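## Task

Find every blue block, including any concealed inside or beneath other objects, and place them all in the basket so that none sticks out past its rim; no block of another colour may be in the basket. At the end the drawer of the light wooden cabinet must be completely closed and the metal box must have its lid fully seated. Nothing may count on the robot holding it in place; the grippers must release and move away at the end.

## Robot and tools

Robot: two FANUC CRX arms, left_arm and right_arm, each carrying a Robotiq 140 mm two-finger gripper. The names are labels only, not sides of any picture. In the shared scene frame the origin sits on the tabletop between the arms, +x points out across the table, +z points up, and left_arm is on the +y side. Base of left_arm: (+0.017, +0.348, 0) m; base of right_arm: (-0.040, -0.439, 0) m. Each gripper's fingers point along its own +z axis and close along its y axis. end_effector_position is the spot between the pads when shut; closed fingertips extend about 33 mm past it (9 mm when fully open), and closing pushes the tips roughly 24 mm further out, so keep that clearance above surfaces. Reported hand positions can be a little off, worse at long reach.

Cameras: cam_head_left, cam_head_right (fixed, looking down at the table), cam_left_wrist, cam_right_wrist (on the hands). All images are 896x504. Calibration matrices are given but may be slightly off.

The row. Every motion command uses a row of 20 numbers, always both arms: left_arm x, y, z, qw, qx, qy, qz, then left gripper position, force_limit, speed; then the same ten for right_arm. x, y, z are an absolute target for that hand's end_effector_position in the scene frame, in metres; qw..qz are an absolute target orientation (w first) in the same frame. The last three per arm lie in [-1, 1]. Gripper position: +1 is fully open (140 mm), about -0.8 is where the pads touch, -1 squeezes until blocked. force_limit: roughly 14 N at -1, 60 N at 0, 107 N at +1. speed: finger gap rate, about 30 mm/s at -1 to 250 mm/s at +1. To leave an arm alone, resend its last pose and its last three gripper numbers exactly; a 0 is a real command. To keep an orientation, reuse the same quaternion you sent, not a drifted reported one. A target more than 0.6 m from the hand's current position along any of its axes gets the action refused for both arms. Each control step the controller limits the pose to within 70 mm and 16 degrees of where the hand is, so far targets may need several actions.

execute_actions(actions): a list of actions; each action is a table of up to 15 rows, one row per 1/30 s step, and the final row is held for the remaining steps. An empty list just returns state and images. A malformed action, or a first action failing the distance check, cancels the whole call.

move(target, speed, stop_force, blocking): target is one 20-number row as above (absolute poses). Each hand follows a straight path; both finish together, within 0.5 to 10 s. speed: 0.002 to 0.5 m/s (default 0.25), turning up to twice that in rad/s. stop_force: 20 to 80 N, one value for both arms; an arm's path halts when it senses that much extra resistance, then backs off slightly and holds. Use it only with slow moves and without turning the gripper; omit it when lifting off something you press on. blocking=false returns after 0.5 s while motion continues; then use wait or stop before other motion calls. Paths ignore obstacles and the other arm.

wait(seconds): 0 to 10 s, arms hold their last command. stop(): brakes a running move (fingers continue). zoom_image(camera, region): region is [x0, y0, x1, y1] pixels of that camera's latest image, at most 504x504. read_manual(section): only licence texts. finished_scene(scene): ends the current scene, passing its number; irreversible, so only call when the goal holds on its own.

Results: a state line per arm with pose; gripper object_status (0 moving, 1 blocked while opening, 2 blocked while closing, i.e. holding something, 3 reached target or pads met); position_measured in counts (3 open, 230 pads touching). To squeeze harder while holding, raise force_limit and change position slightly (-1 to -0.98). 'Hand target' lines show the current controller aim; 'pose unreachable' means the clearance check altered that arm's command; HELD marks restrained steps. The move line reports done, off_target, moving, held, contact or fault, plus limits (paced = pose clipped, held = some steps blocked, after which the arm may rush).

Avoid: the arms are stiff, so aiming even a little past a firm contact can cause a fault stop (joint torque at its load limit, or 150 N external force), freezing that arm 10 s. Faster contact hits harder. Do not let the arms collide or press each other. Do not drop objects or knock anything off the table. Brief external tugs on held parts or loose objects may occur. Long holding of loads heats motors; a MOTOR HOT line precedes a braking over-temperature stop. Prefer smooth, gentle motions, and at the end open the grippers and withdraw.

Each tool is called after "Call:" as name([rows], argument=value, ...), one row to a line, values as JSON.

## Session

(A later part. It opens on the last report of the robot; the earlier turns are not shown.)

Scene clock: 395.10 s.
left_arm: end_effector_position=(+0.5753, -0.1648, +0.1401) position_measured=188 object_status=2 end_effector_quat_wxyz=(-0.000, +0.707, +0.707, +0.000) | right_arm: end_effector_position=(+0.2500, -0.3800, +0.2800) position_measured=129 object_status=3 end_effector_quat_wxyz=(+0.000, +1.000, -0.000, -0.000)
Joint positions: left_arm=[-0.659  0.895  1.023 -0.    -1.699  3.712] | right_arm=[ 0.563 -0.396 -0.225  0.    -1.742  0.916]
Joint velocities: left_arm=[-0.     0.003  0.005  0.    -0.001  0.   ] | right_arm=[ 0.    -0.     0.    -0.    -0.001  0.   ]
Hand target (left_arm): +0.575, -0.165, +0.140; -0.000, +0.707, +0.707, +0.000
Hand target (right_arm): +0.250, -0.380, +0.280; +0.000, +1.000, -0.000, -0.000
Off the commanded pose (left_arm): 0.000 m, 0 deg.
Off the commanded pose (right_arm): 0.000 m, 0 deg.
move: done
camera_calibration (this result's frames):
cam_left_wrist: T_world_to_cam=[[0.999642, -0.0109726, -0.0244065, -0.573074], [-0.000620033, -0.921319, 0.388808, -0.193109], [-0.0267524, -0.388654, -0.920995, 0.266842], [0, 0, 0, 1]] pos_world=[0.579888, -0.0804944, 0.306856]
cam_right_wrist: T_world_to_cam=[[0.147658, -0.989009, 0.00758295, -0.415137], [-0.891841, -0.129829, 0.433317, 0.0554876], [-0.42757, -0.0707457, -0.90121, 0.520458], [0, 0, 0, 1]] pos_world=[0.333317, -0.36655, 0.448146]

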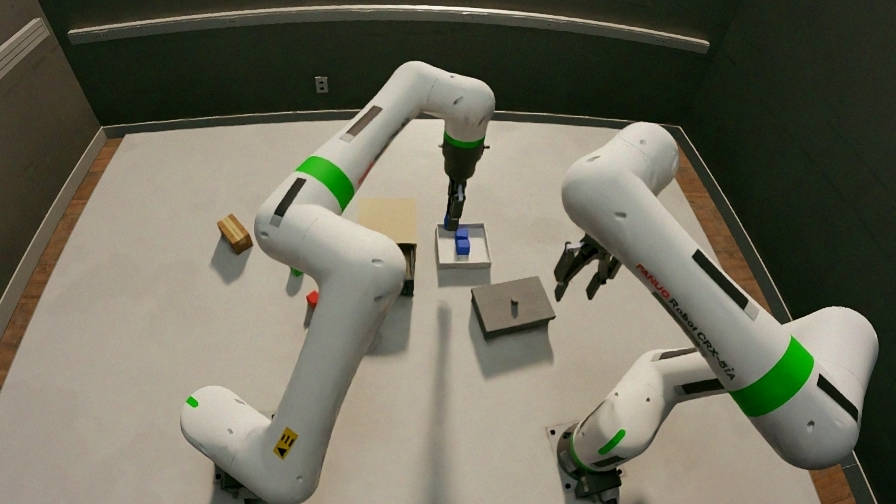

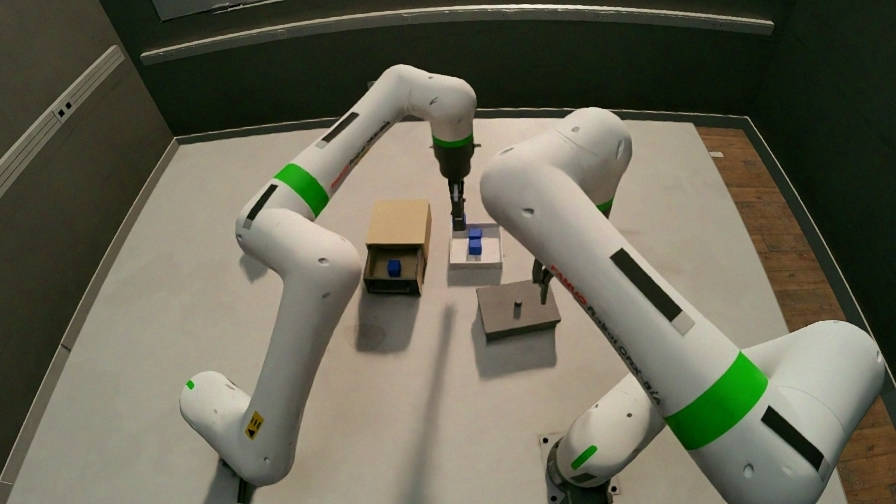

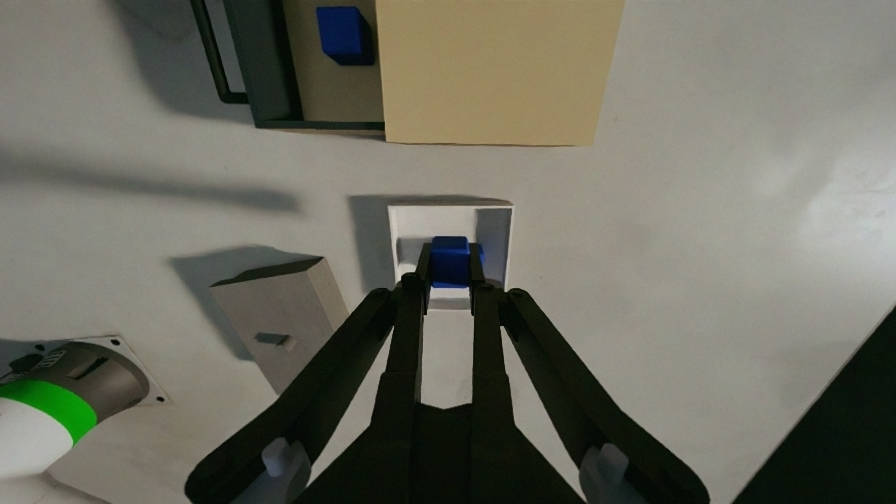

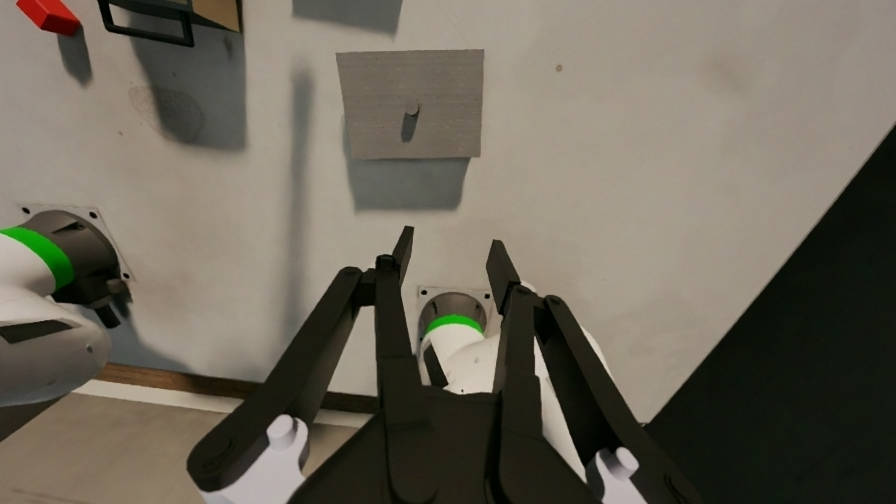

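Call:
move(target=[0.575,-0.165,0.055,0,0.7071,0.7071,0,-1,0,0, 0.25,-0.38,0.28,0,1,0,0,0,0.5,0], speed=0.08)

Call:
move(target=[0.575,-0.165,0.055,0,0.7071,0.7071,0,-0.2,0,0, 0.25,-0.38,0.28,0,1,0,0,0,0.5,0])

Call:
move(target=[0.575,-0.165,0.17,0,0.7071,0.7071,0,-0.2,0,0, 0.25,-0.38,0.28,0,1,0,0,0,0.5,0], speed=0.15)

Scene clock: 409.73 s.
left_arm: end_effector_position=(+0.5750, -0.1650, +0.0550) position_measured=188 object_status=2 end_effector_quat_wxyz=(-0.000, +0.707, +0.707, -0.000) | right_arm: end_effector_position=(+0.2500, -0.3800, +0.2800) position_measured=129 object_status=3 end_effector_quat_wxyz=(+0.000, +1.000, +0.000, -0.000)
Joint positions: left_arm=[-0.659  0.886  0.809  0.    -1.494  3.713] | right_arm=[ 0.563 -0.396 -0.225  0.    -1.742  0.916]
Joint velocities: left_arm=[ 0.     0.    -0.    -0.     0.001  0.   ] | right_arm=[-0.  0.  0. -0. -0.  0.]
Hand target (left_arm): +0.575, -0.165, +0.055; -0.000, +0.707, +0.707, -0.000
Hand target (right_arm): +0.250, -0.380, +0.280; -0.000, +1.000, +0.000, -0.000
Off the commanded pose (left_arm): 0.000 m, 0 deg.
Off the commanded pose (right_arm): 0.000 m, 0 deg.
move: done
camera_calibration (this result's frames):
cam_left_wrist: T_world_to_cam=[[0.999641, -0.0107127, -0.0245681, -0.574844], [-0.000309544, -0.921201, 0.389088, -0.160408], [-0.0268003, -0.38894, -0.920873, 0.1883], [0, 0, 0, 1]] pos_world=[0.579634, -0.0806888, 0.22169]
cam_right_wrist: T_world_to_cam=[[0.14766, -0.989009, 0.00758384, -0.415134], [-0.891841, -0.12983, 0.433318, 0.055485], [-0.427571, -0.0707473, -0.901209, 0.520457], [0, 0, 0, 1]] pos_world=[0.333315, -0.366546, 0.448146]

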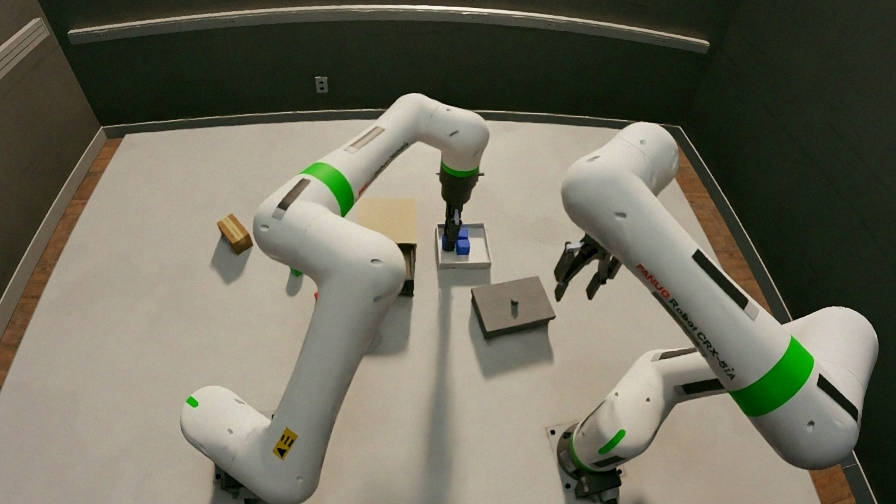

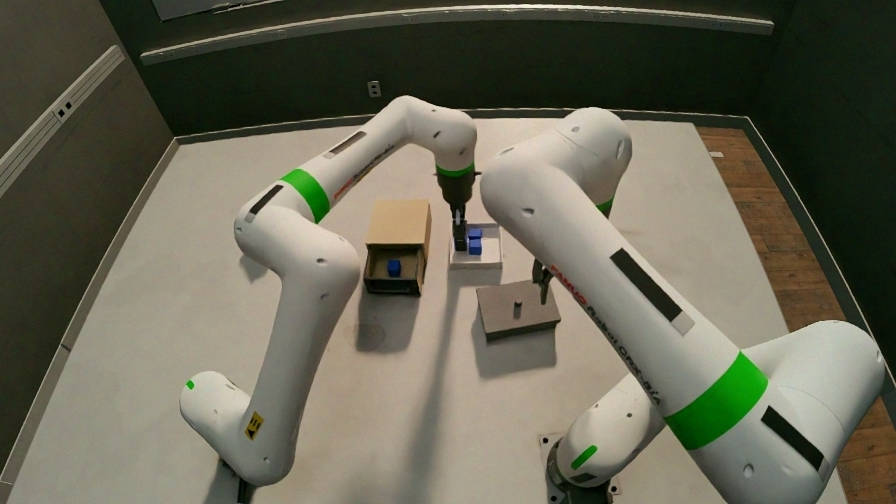

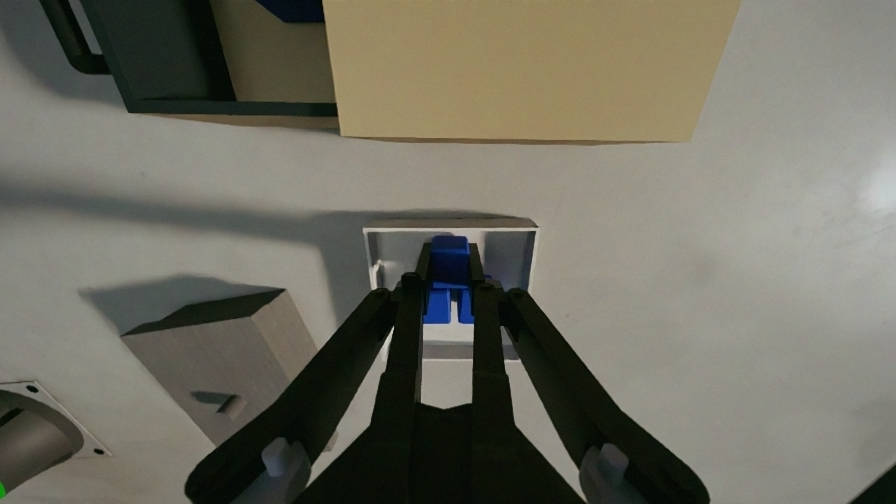

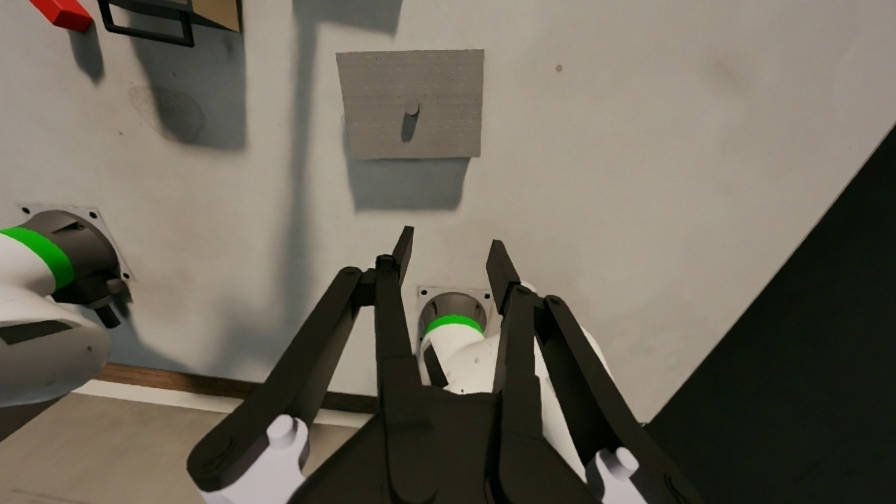

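Scene clock: 410.43 s.
left_arm: end_effector_position=(+0.5750, -0.1650, +0.0549) position_measured=154 object_status=3 end_effector_quat_wxyz=(-0.000, +0.707, +0.707, -0.000) | right_arm: end_effector_position=(+0.2500, -0.3800, +0.2800) position_measured=129 object_status=3 end_effector_quat_wxyz=(+0.000, +1.000, +0.000, -0.000)
Joint positions: left_arm=[-0.659  0.886  0.809  0.    -1.494  3.713] | right_arm=[ 0.563 -0.396 -0.225  0.    -1.742  0.916]
Joint velocities: left_arm=[ 0.    -0.    -0.002  0.001  0.001 -0.002] | right_arm=[-0.001  0.     0.001  0.     0.001 -0.   ]
Hand target (left_arm): +0.575, -0.165, +0.055; -0.000, +0.707, +0.707, -0.000
Hand target (right_arm): +0.250, -0.380, +0.280; +0.000, +1.000, +0.000, +0.000
Off the commanded pose (left_arm): 0.000 m, 0 deg.
Off the commanded pose (right_arm): 0.000 m, 0 deg.
move: done
camera_calibration (this result's frames):
cam_left_wrist: T_world_to_cam=[[0.999636, -0.0109404, -0.0246665, -0.574834], [-0.000482762, -0.921225, 0.38903, -0.16025], [-0.0269796, -0.388876, -0.920895, 0.188341], [0, 0, 0, 1]] pos_world=[0.579629, -0.0806743, 0.221605]
cam_right_wrist: T_world_to_cam=[[0.14766, -0.989009, 0.00758388, -0.415134], [-0.89184, -0.12983, 0.433318, 0.0554849], [-0.427571, -0.0707474, -0.901209, 0.520457], [0, 0, 0, 1]] pos_world=[0.333315, -0.366546, 0.448146]

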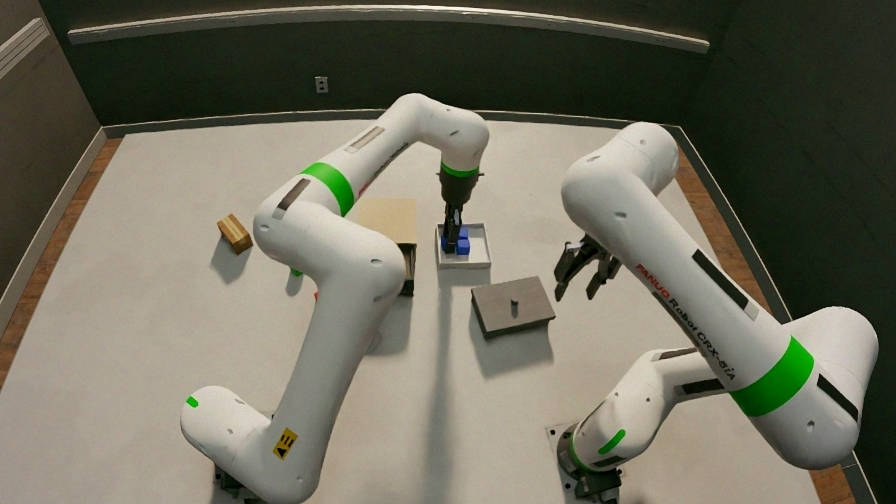

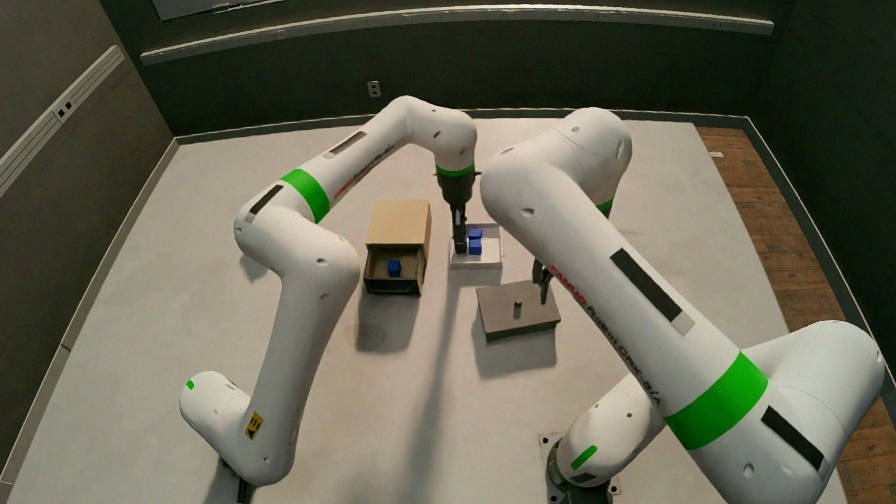

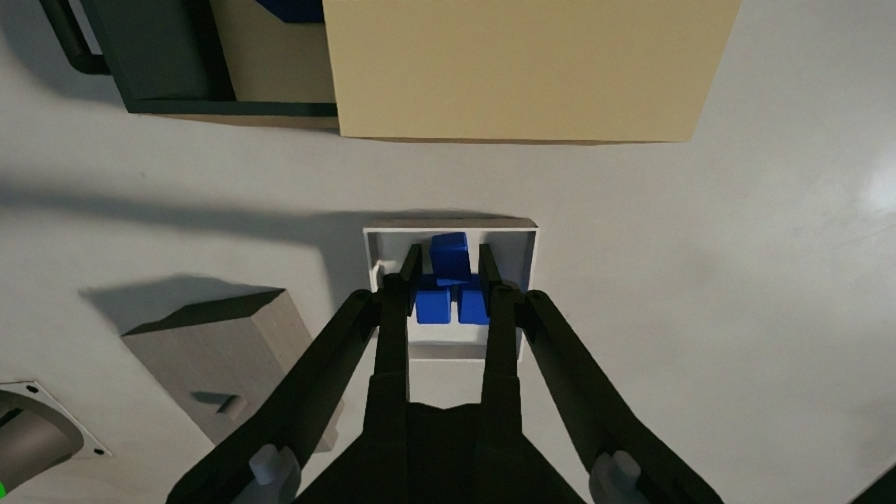

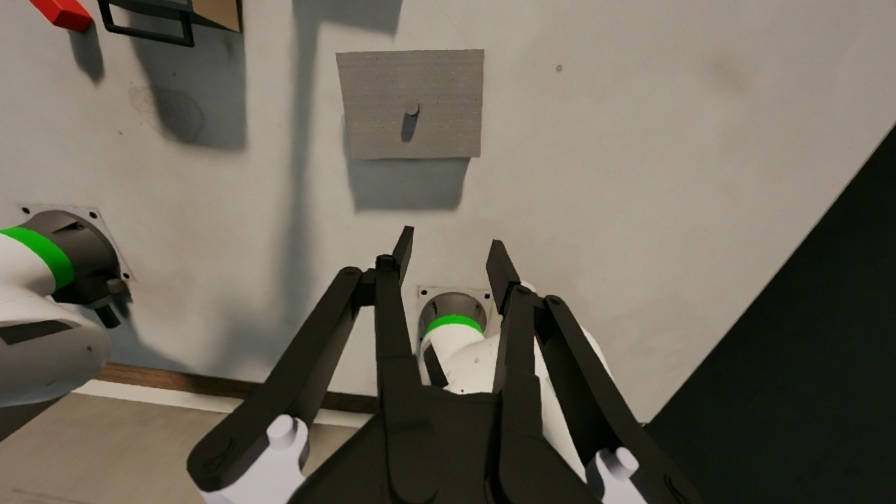

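Scene clock: 411.57 s.
left_arm: end_effector_position=(+0.5751, -0.1648, +0.1700) position_measured=154 object_status=3 end_effector_quat_wxyz=(+0.000, +0.707, +0.707, -0.000) | right_arm: end_effector_position=(+0.2500, -0.3800, +0.2800) position_measured=129 object_status=3 end_effector_quat_wxyz=(+0.000, +1.000, +0.000, -0.000)
Joint positions: left_arm=[-0.659  0.921  1.139  0.    -1.789  3.712] | right_arm=[ 0.563 -0.396 -0.225  0.    -1.742  0.916]
Joint velocities: left_arm=[ 0.     0.003  0.009 -0.002 -0.006  0.   ] | right_arm=[ 0.    -0.    -0.    -0.    -0.002 -0.001]
Hand target (left_arm): +0.575, -0.165, +0.170; +0.000, +0.707, +0.707, +0.000
Hand target (right_arm): +0.250, -0.380, +0.280; +0.000, +1.000, +0.000, +0.000
Off the commanded pose (left_arm): 0.000 m, 0 deg.
Off the commanded pose (right_arm): 0.000 m, 0 deg.
move: done
camera_calibration (this result's frames):
cam_left_wrist: T_world_to_cam=[[0.999637, -0.0112289, -0.0245086, -0.572244], [-0.000807685, -0.92119, 0.389111, -0.204611], [-0.0269464, -0.38895, -0.920865, 0.294391], [0, 0, 0, 1]] pos_world=[0.579803, -0.0804085, 0.336686]
cam_right_wrist: T_world_to_cam=[[0.14766, -0.989009, 0.00758386, -0.415134], [-0.89184, -0.12983, 0.433318, 0.0554848], [-0.427571, -0.0707475, -0.901209, 0.520457], [0, 0, 0, 1]] pos_world=[0.333315, -0.366546, 0.448146]

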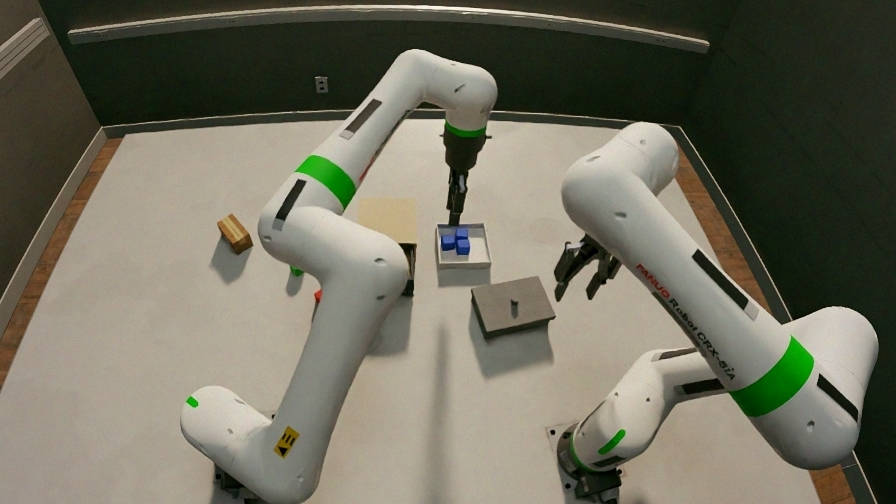

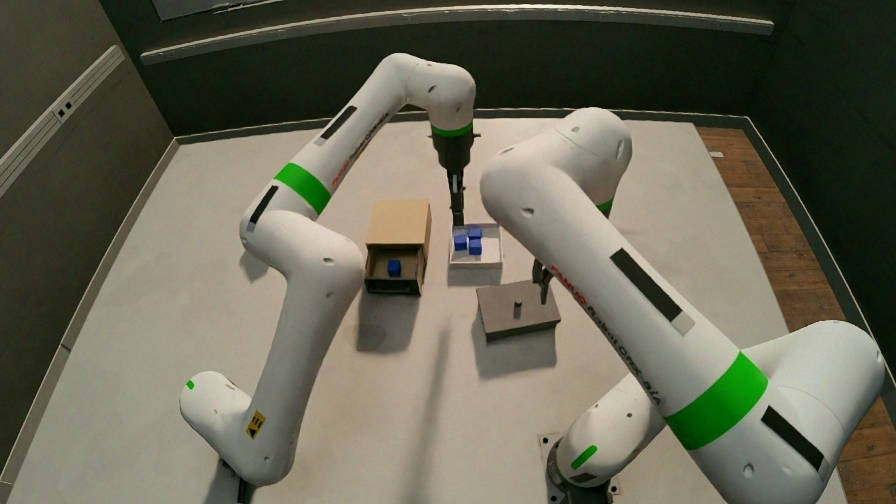

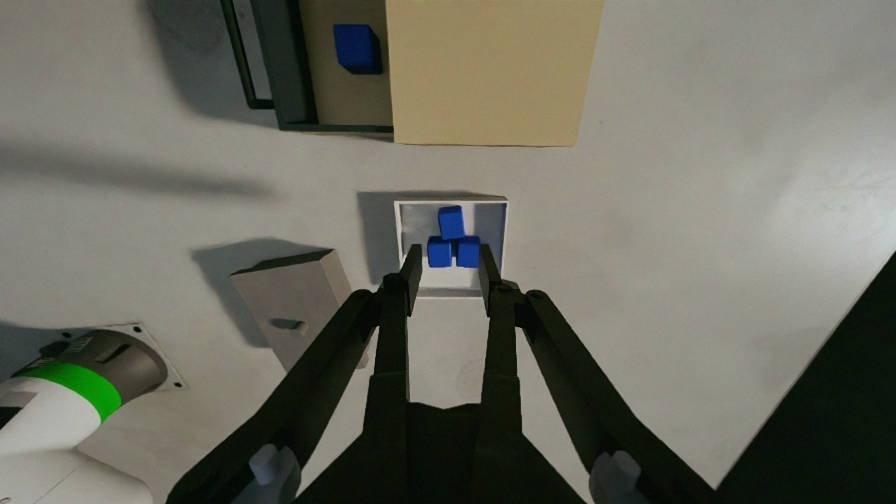

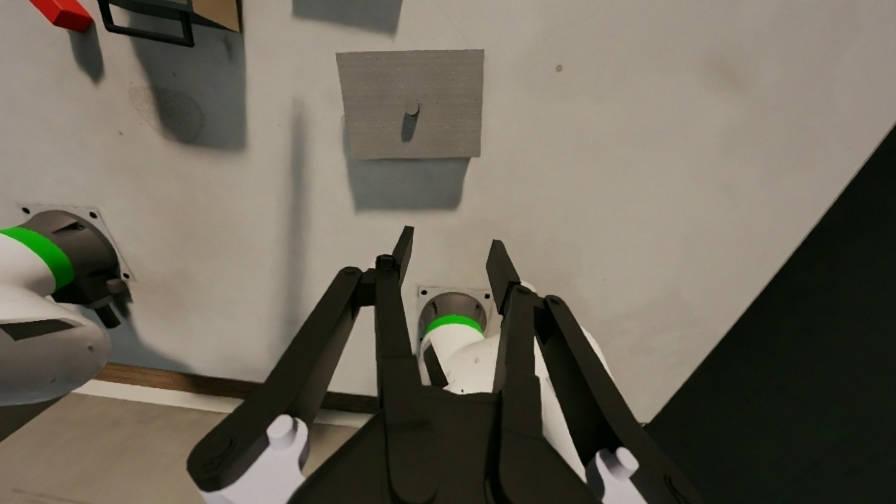

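Call:
move(target=[0.40,0.32,0.30,0,1,0,0,-0.2,0,0, 0.33,-0.28,0.26,0,1,0,0,-0.1,0,0], speed=0.3)

Call:
move(target=[0.40,0.32,0.30,0,1,0,0,-0.2,0,0, 0.484,0.011,0.17,0,1,0,0,-0.1,0,0], speed=0.25)

Scene clock: 441.93 s.
left_arm: end_effector_position=(+0.3993, +0.3187, +0.2998) position_measured=154 object_status=3 end_effector_quat_wxyz=(+0.001, +1.000, +0.000, +0.000) | right_arm: end_effector_position=(+0.3296, -0.2797, +0.2601) position_measured=141 object_status=3 end_effector_quat_wxyz=(-0.000, +1.000, -0.000, -0.000)
Joint positions: left_arm=[ 0.185 -0.159 -0.004  0.002 -1.725  1.298] | right_arm=[ 0.644 -0.119 -0.062 -0.    -1.628  0.835]
Joint velocities: left_arm=[ 0.002 -0.001 -0.     0.    -0.002 -0.001] | right_arm=[ 0.    -0.001 -0.001  0.    -0.001 -0.   ]
Hand target (left_arm): +0.399, +0.319, +0.300; +0.001, +1.000, +0.000, +0.000
Hand target (right_arm): +0.330, -0.280, +0.260; -0.000, +1.000, -0.000, -0.000
Off the commanded pose (left_arm): 0.001 m, 0 deg.
Off the commanded pose (right_arm): 0.000 m, 0 deg.
move: done
camera_calibration (this result's frames):
cam_left_wrist: T_world_to_cam=[[-0.0109333, -0.999693, -0.0222499, 0.330021], [-0.921485, 0.00143322, 0.388411, 0.263909], [-0.38826, 0.0247496, -0.921217, 0.60983], [0, 0, 0, 1]] pos_world=[0.483569, 0.314448, 0.466623]
cam_right_wrist: T_world_to_cam=[[0.14751, -0.989033, 0.00744382, -0.327464], [-0.891769, -0.129741, 0.433491, 0.148118], [-0.427771, -0.0705825, -0.901127, 0.543735], [0, 0, 0, 1]] pos_world=[0.412985, -0.266277, 0.428204]

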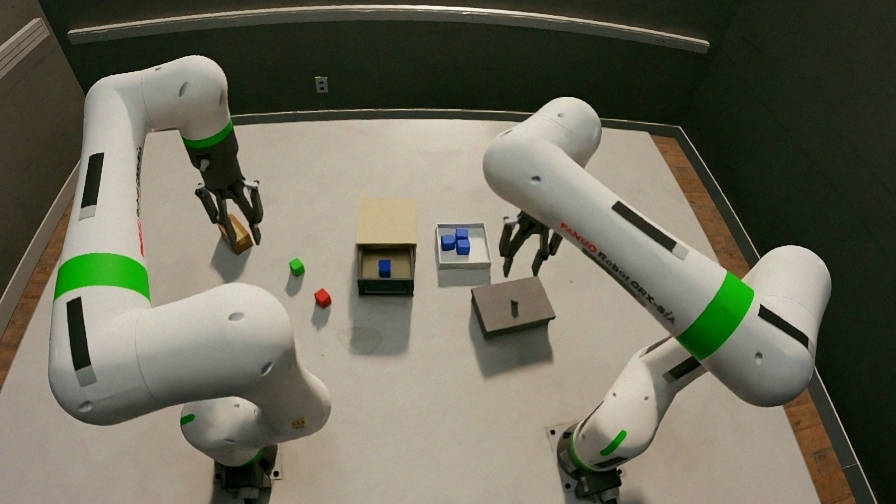

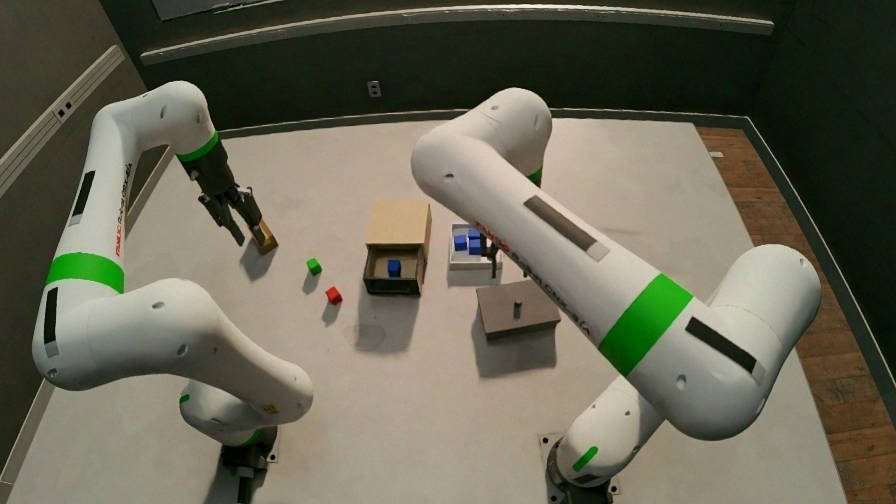

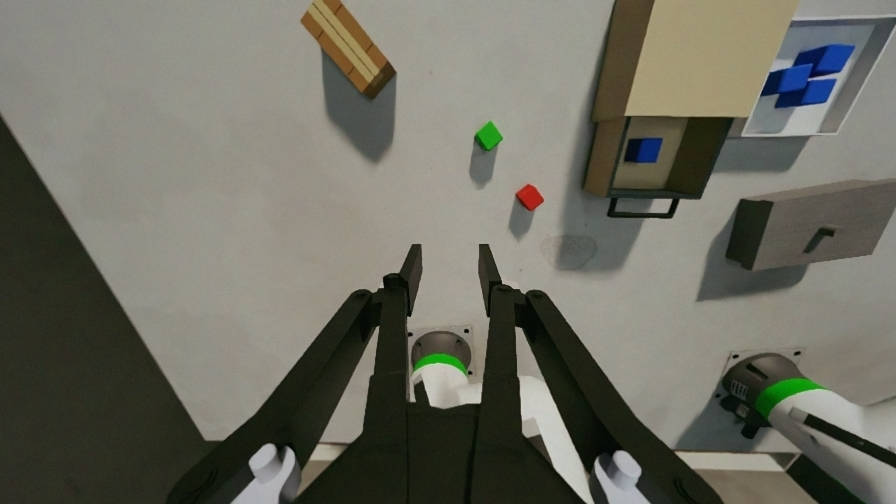

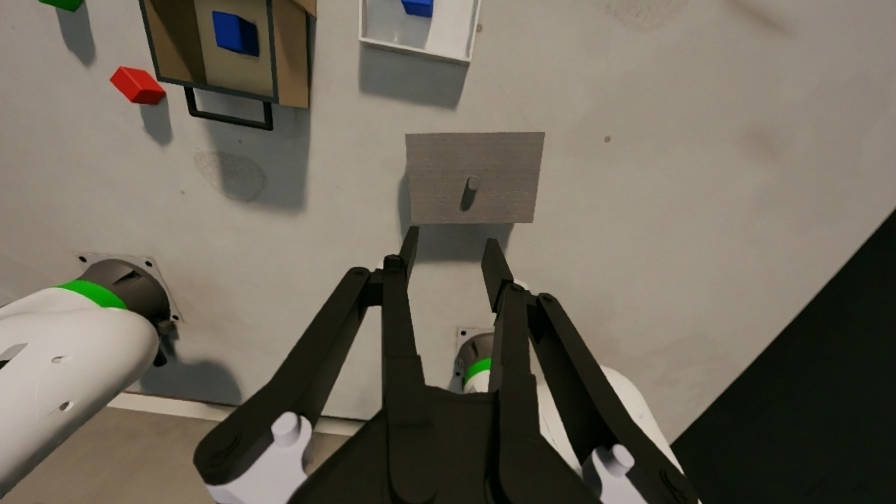

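Scene clock: 443.77 s.
left_arm: end_effector_position=(+0.4000, +0.3200, +0.3000) position_measured=154 object_status=3 end_effector_quat_wxyz=(+0.000, +1.000, +0.000, +0.000) | right_arm: end_effector_position=(+0.4829, +0.0116, +0.1702) position_measured=141 object_status=3 end_effector_quat_wxyz=(-0.000, +1.000, +0.000, -0.000)
Joint positions: left_arm=[ 0.186 -0.157 -0.001  0.    -1.726  1.297] | right_arm=[ 0.809  0.649  0.684 -0.    -1.606  0.67 ]
Joint velocities: left_arm=[ 0.     0.    -0.    -0.     0.     0.001] | right_arm=[-0.002  0.001  0.001 -0.    -0.001  0.002]
Hand target (left_arm): +0.400, +0.320, +0.300; +0.000, +1.000, +0.000, +0.000
Hand target (right_arm): +0.483, +0.012, +0.170; -0.000, +1.000, -0.000, -0.000
Off the commanded pose (left_arm): 0.000 m, 0 deg.
Off the commanded pose (right_arm): 0.001 m, 0 deg.
move: done
camera_calibration (this result's frames):
cam_left_wrist: T_world_to_cam=[[-0.0109866, -0.99964, -0.0244846, 0.331989], [-0.921203, 0.000594619, 0.389082, 0.264402], [-0.388927, 0.02683, -0.920878, 0.609718], [0, 0, 0, 1]] pos_world=[0.484351, 0.315353, 0.466731]
cam_right_wrist: T_world_to_cam=[[0.14767, -0.989009, 0.00733187, -0.0613298], [-0.891679, -0.129923, 0.433623, 0.361452], [-0.427905, -0.0705709, -0.901065, 0.548949], [0, 0, 0, 1]] pos_world=[0.566253, 0.025045, 0.338355]

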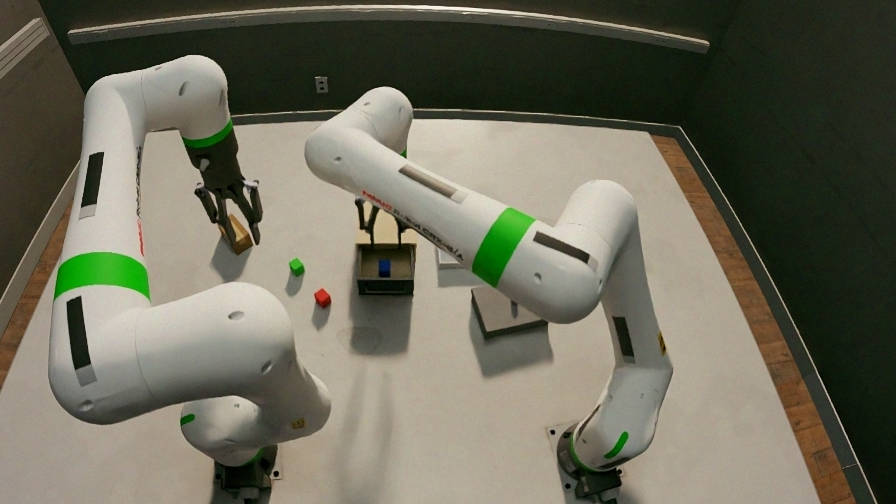

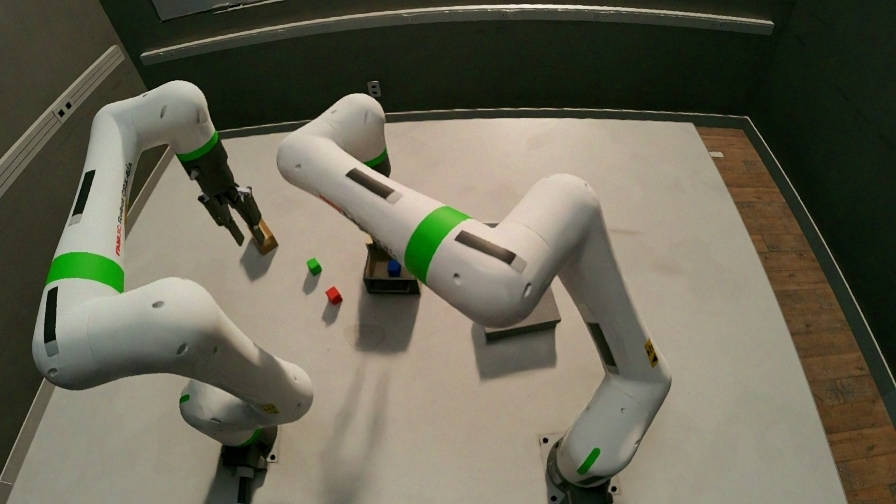

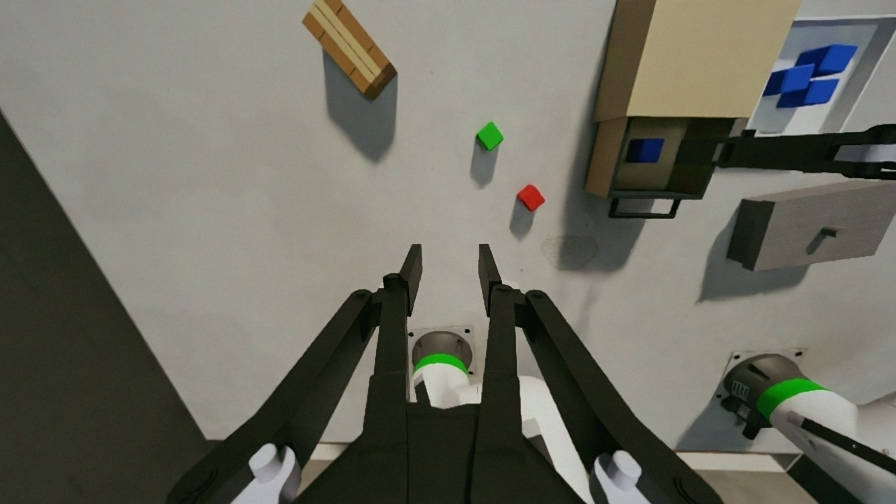

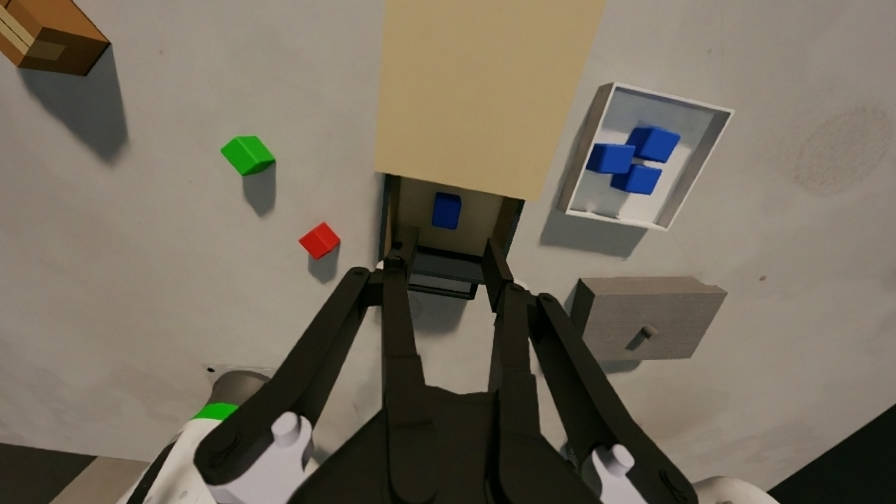

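Call:
move(target=[0.40,0.32,0.30,0,1,0,0,-0.2,0,0, 0.480,0.015,0.062,0,1,0,0,-0.1,0,0], speed=0.08)

Scene clock: 457.70 s.
left_arm: end_effector_position=(+0.4000, +0.3200, +0.3000) position_measured=154 object_status=3 end_effector_quat_wxyz=(+0.000, +1.000, +0.000, -0.000) | right_arm: end_effector_position=(+0.4801, +0.0151, +0.0620) position_measured=141 object_status=3 end_effector_quat_wxyz=(-0.000, +1.000, -0.000, +0.000)
Joint positions: left_arm=[ 0.186 -0.157 -0.001  0.    -1.726  1.297] | right_arm=[ 0.815  0.675  0.473  0.    -1.368  0.663]
Joint velocities: left_arm=[ 0.    -0.     0.     0.001  0.001 -0.001] | right_arm=[-0.    -0.001  0.    -0.     0.    -0.   ]
Hand target (left_arm): +0.400, +0.320, +0.300; -0.000, +1.000, +0.000, -0.000
Hand target (right_arm): +0.480, +0.015, +0.062; +0.000, +1.000, -0.000, +0.000
Off the commanded pose (left_arm): 0.000 m, 0 deg.
Off the commanded pose (right_arm): 0.000 m, 0 deg.
move: done
camera_calibration (this result's frames):
cam_left_wrist: T_world_to_cam=[[-0.0109883, -0.99964, -0.0244857, 0.331991], [-0.921202, 0.000595633, 0.389085, 0.264402], [-0.38893, 0.0268316, -0.920877, 0.60972], [0, 0, 0, 1]] pos_world=[0.484354, 0.315354, 0.466731]
cam_right_wrist: T_world_to_cam=[[0.147351, -0.989055, 0.00757022, -0.0565687], [-0.891905, -0.129561, 0.433265, 0.406443], [-0.427542, -0.0705938, -0.901235, 0.450339], [0, 0, 0, 1]] pos_world=[0.563384, 0.0285007, 0.230192]

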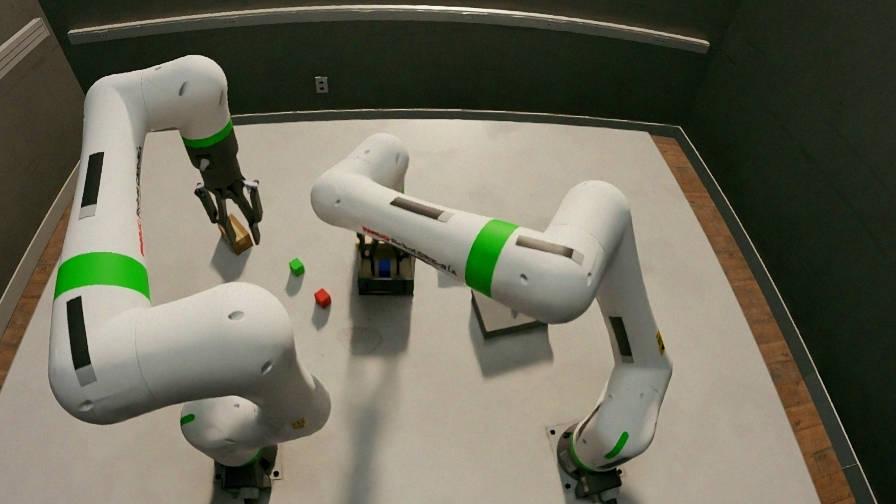

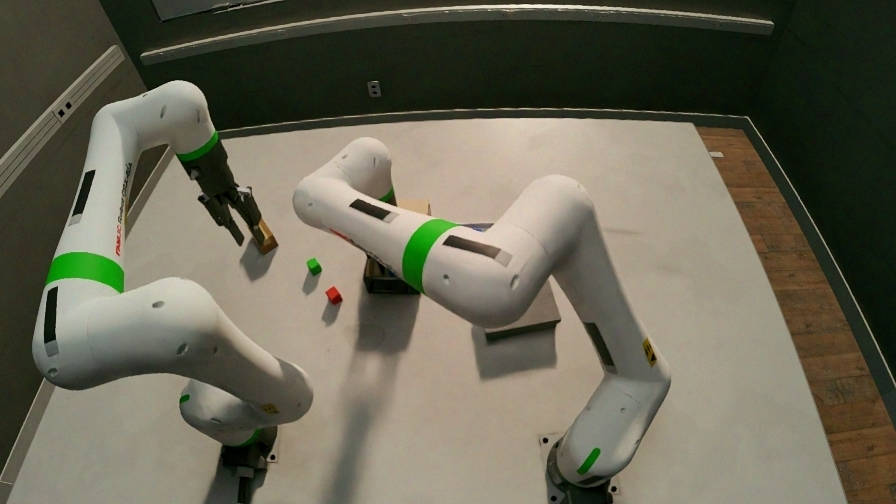

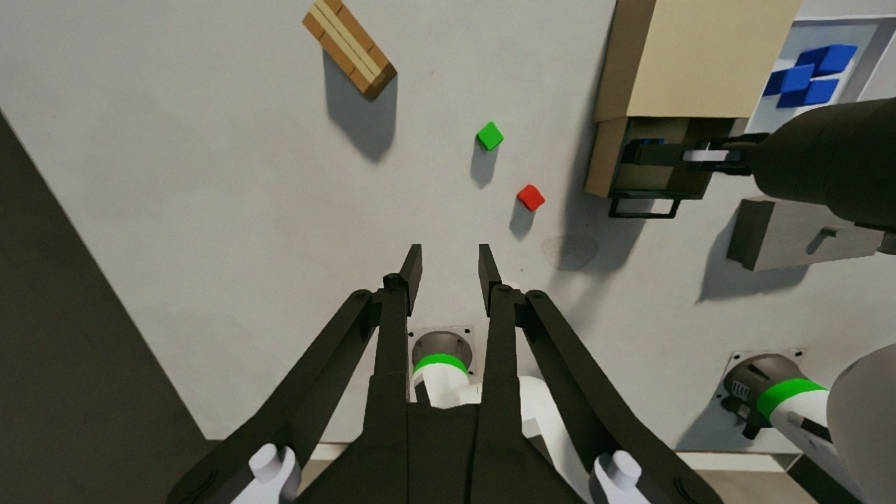

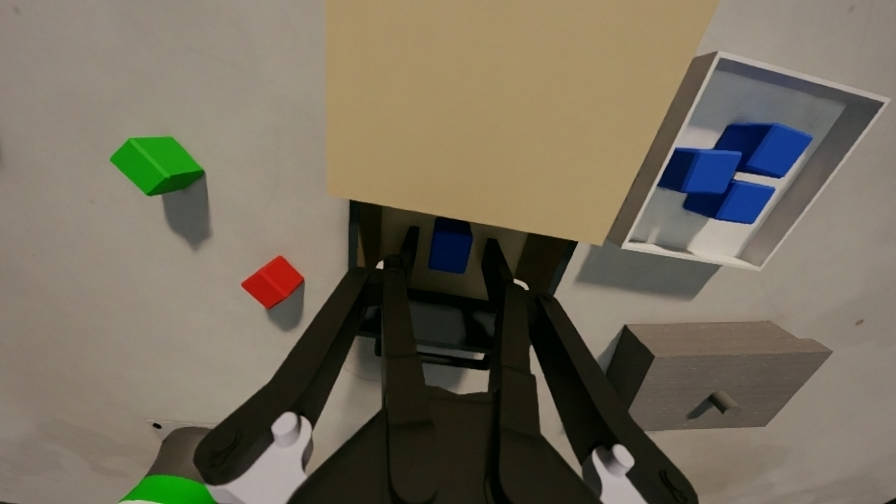

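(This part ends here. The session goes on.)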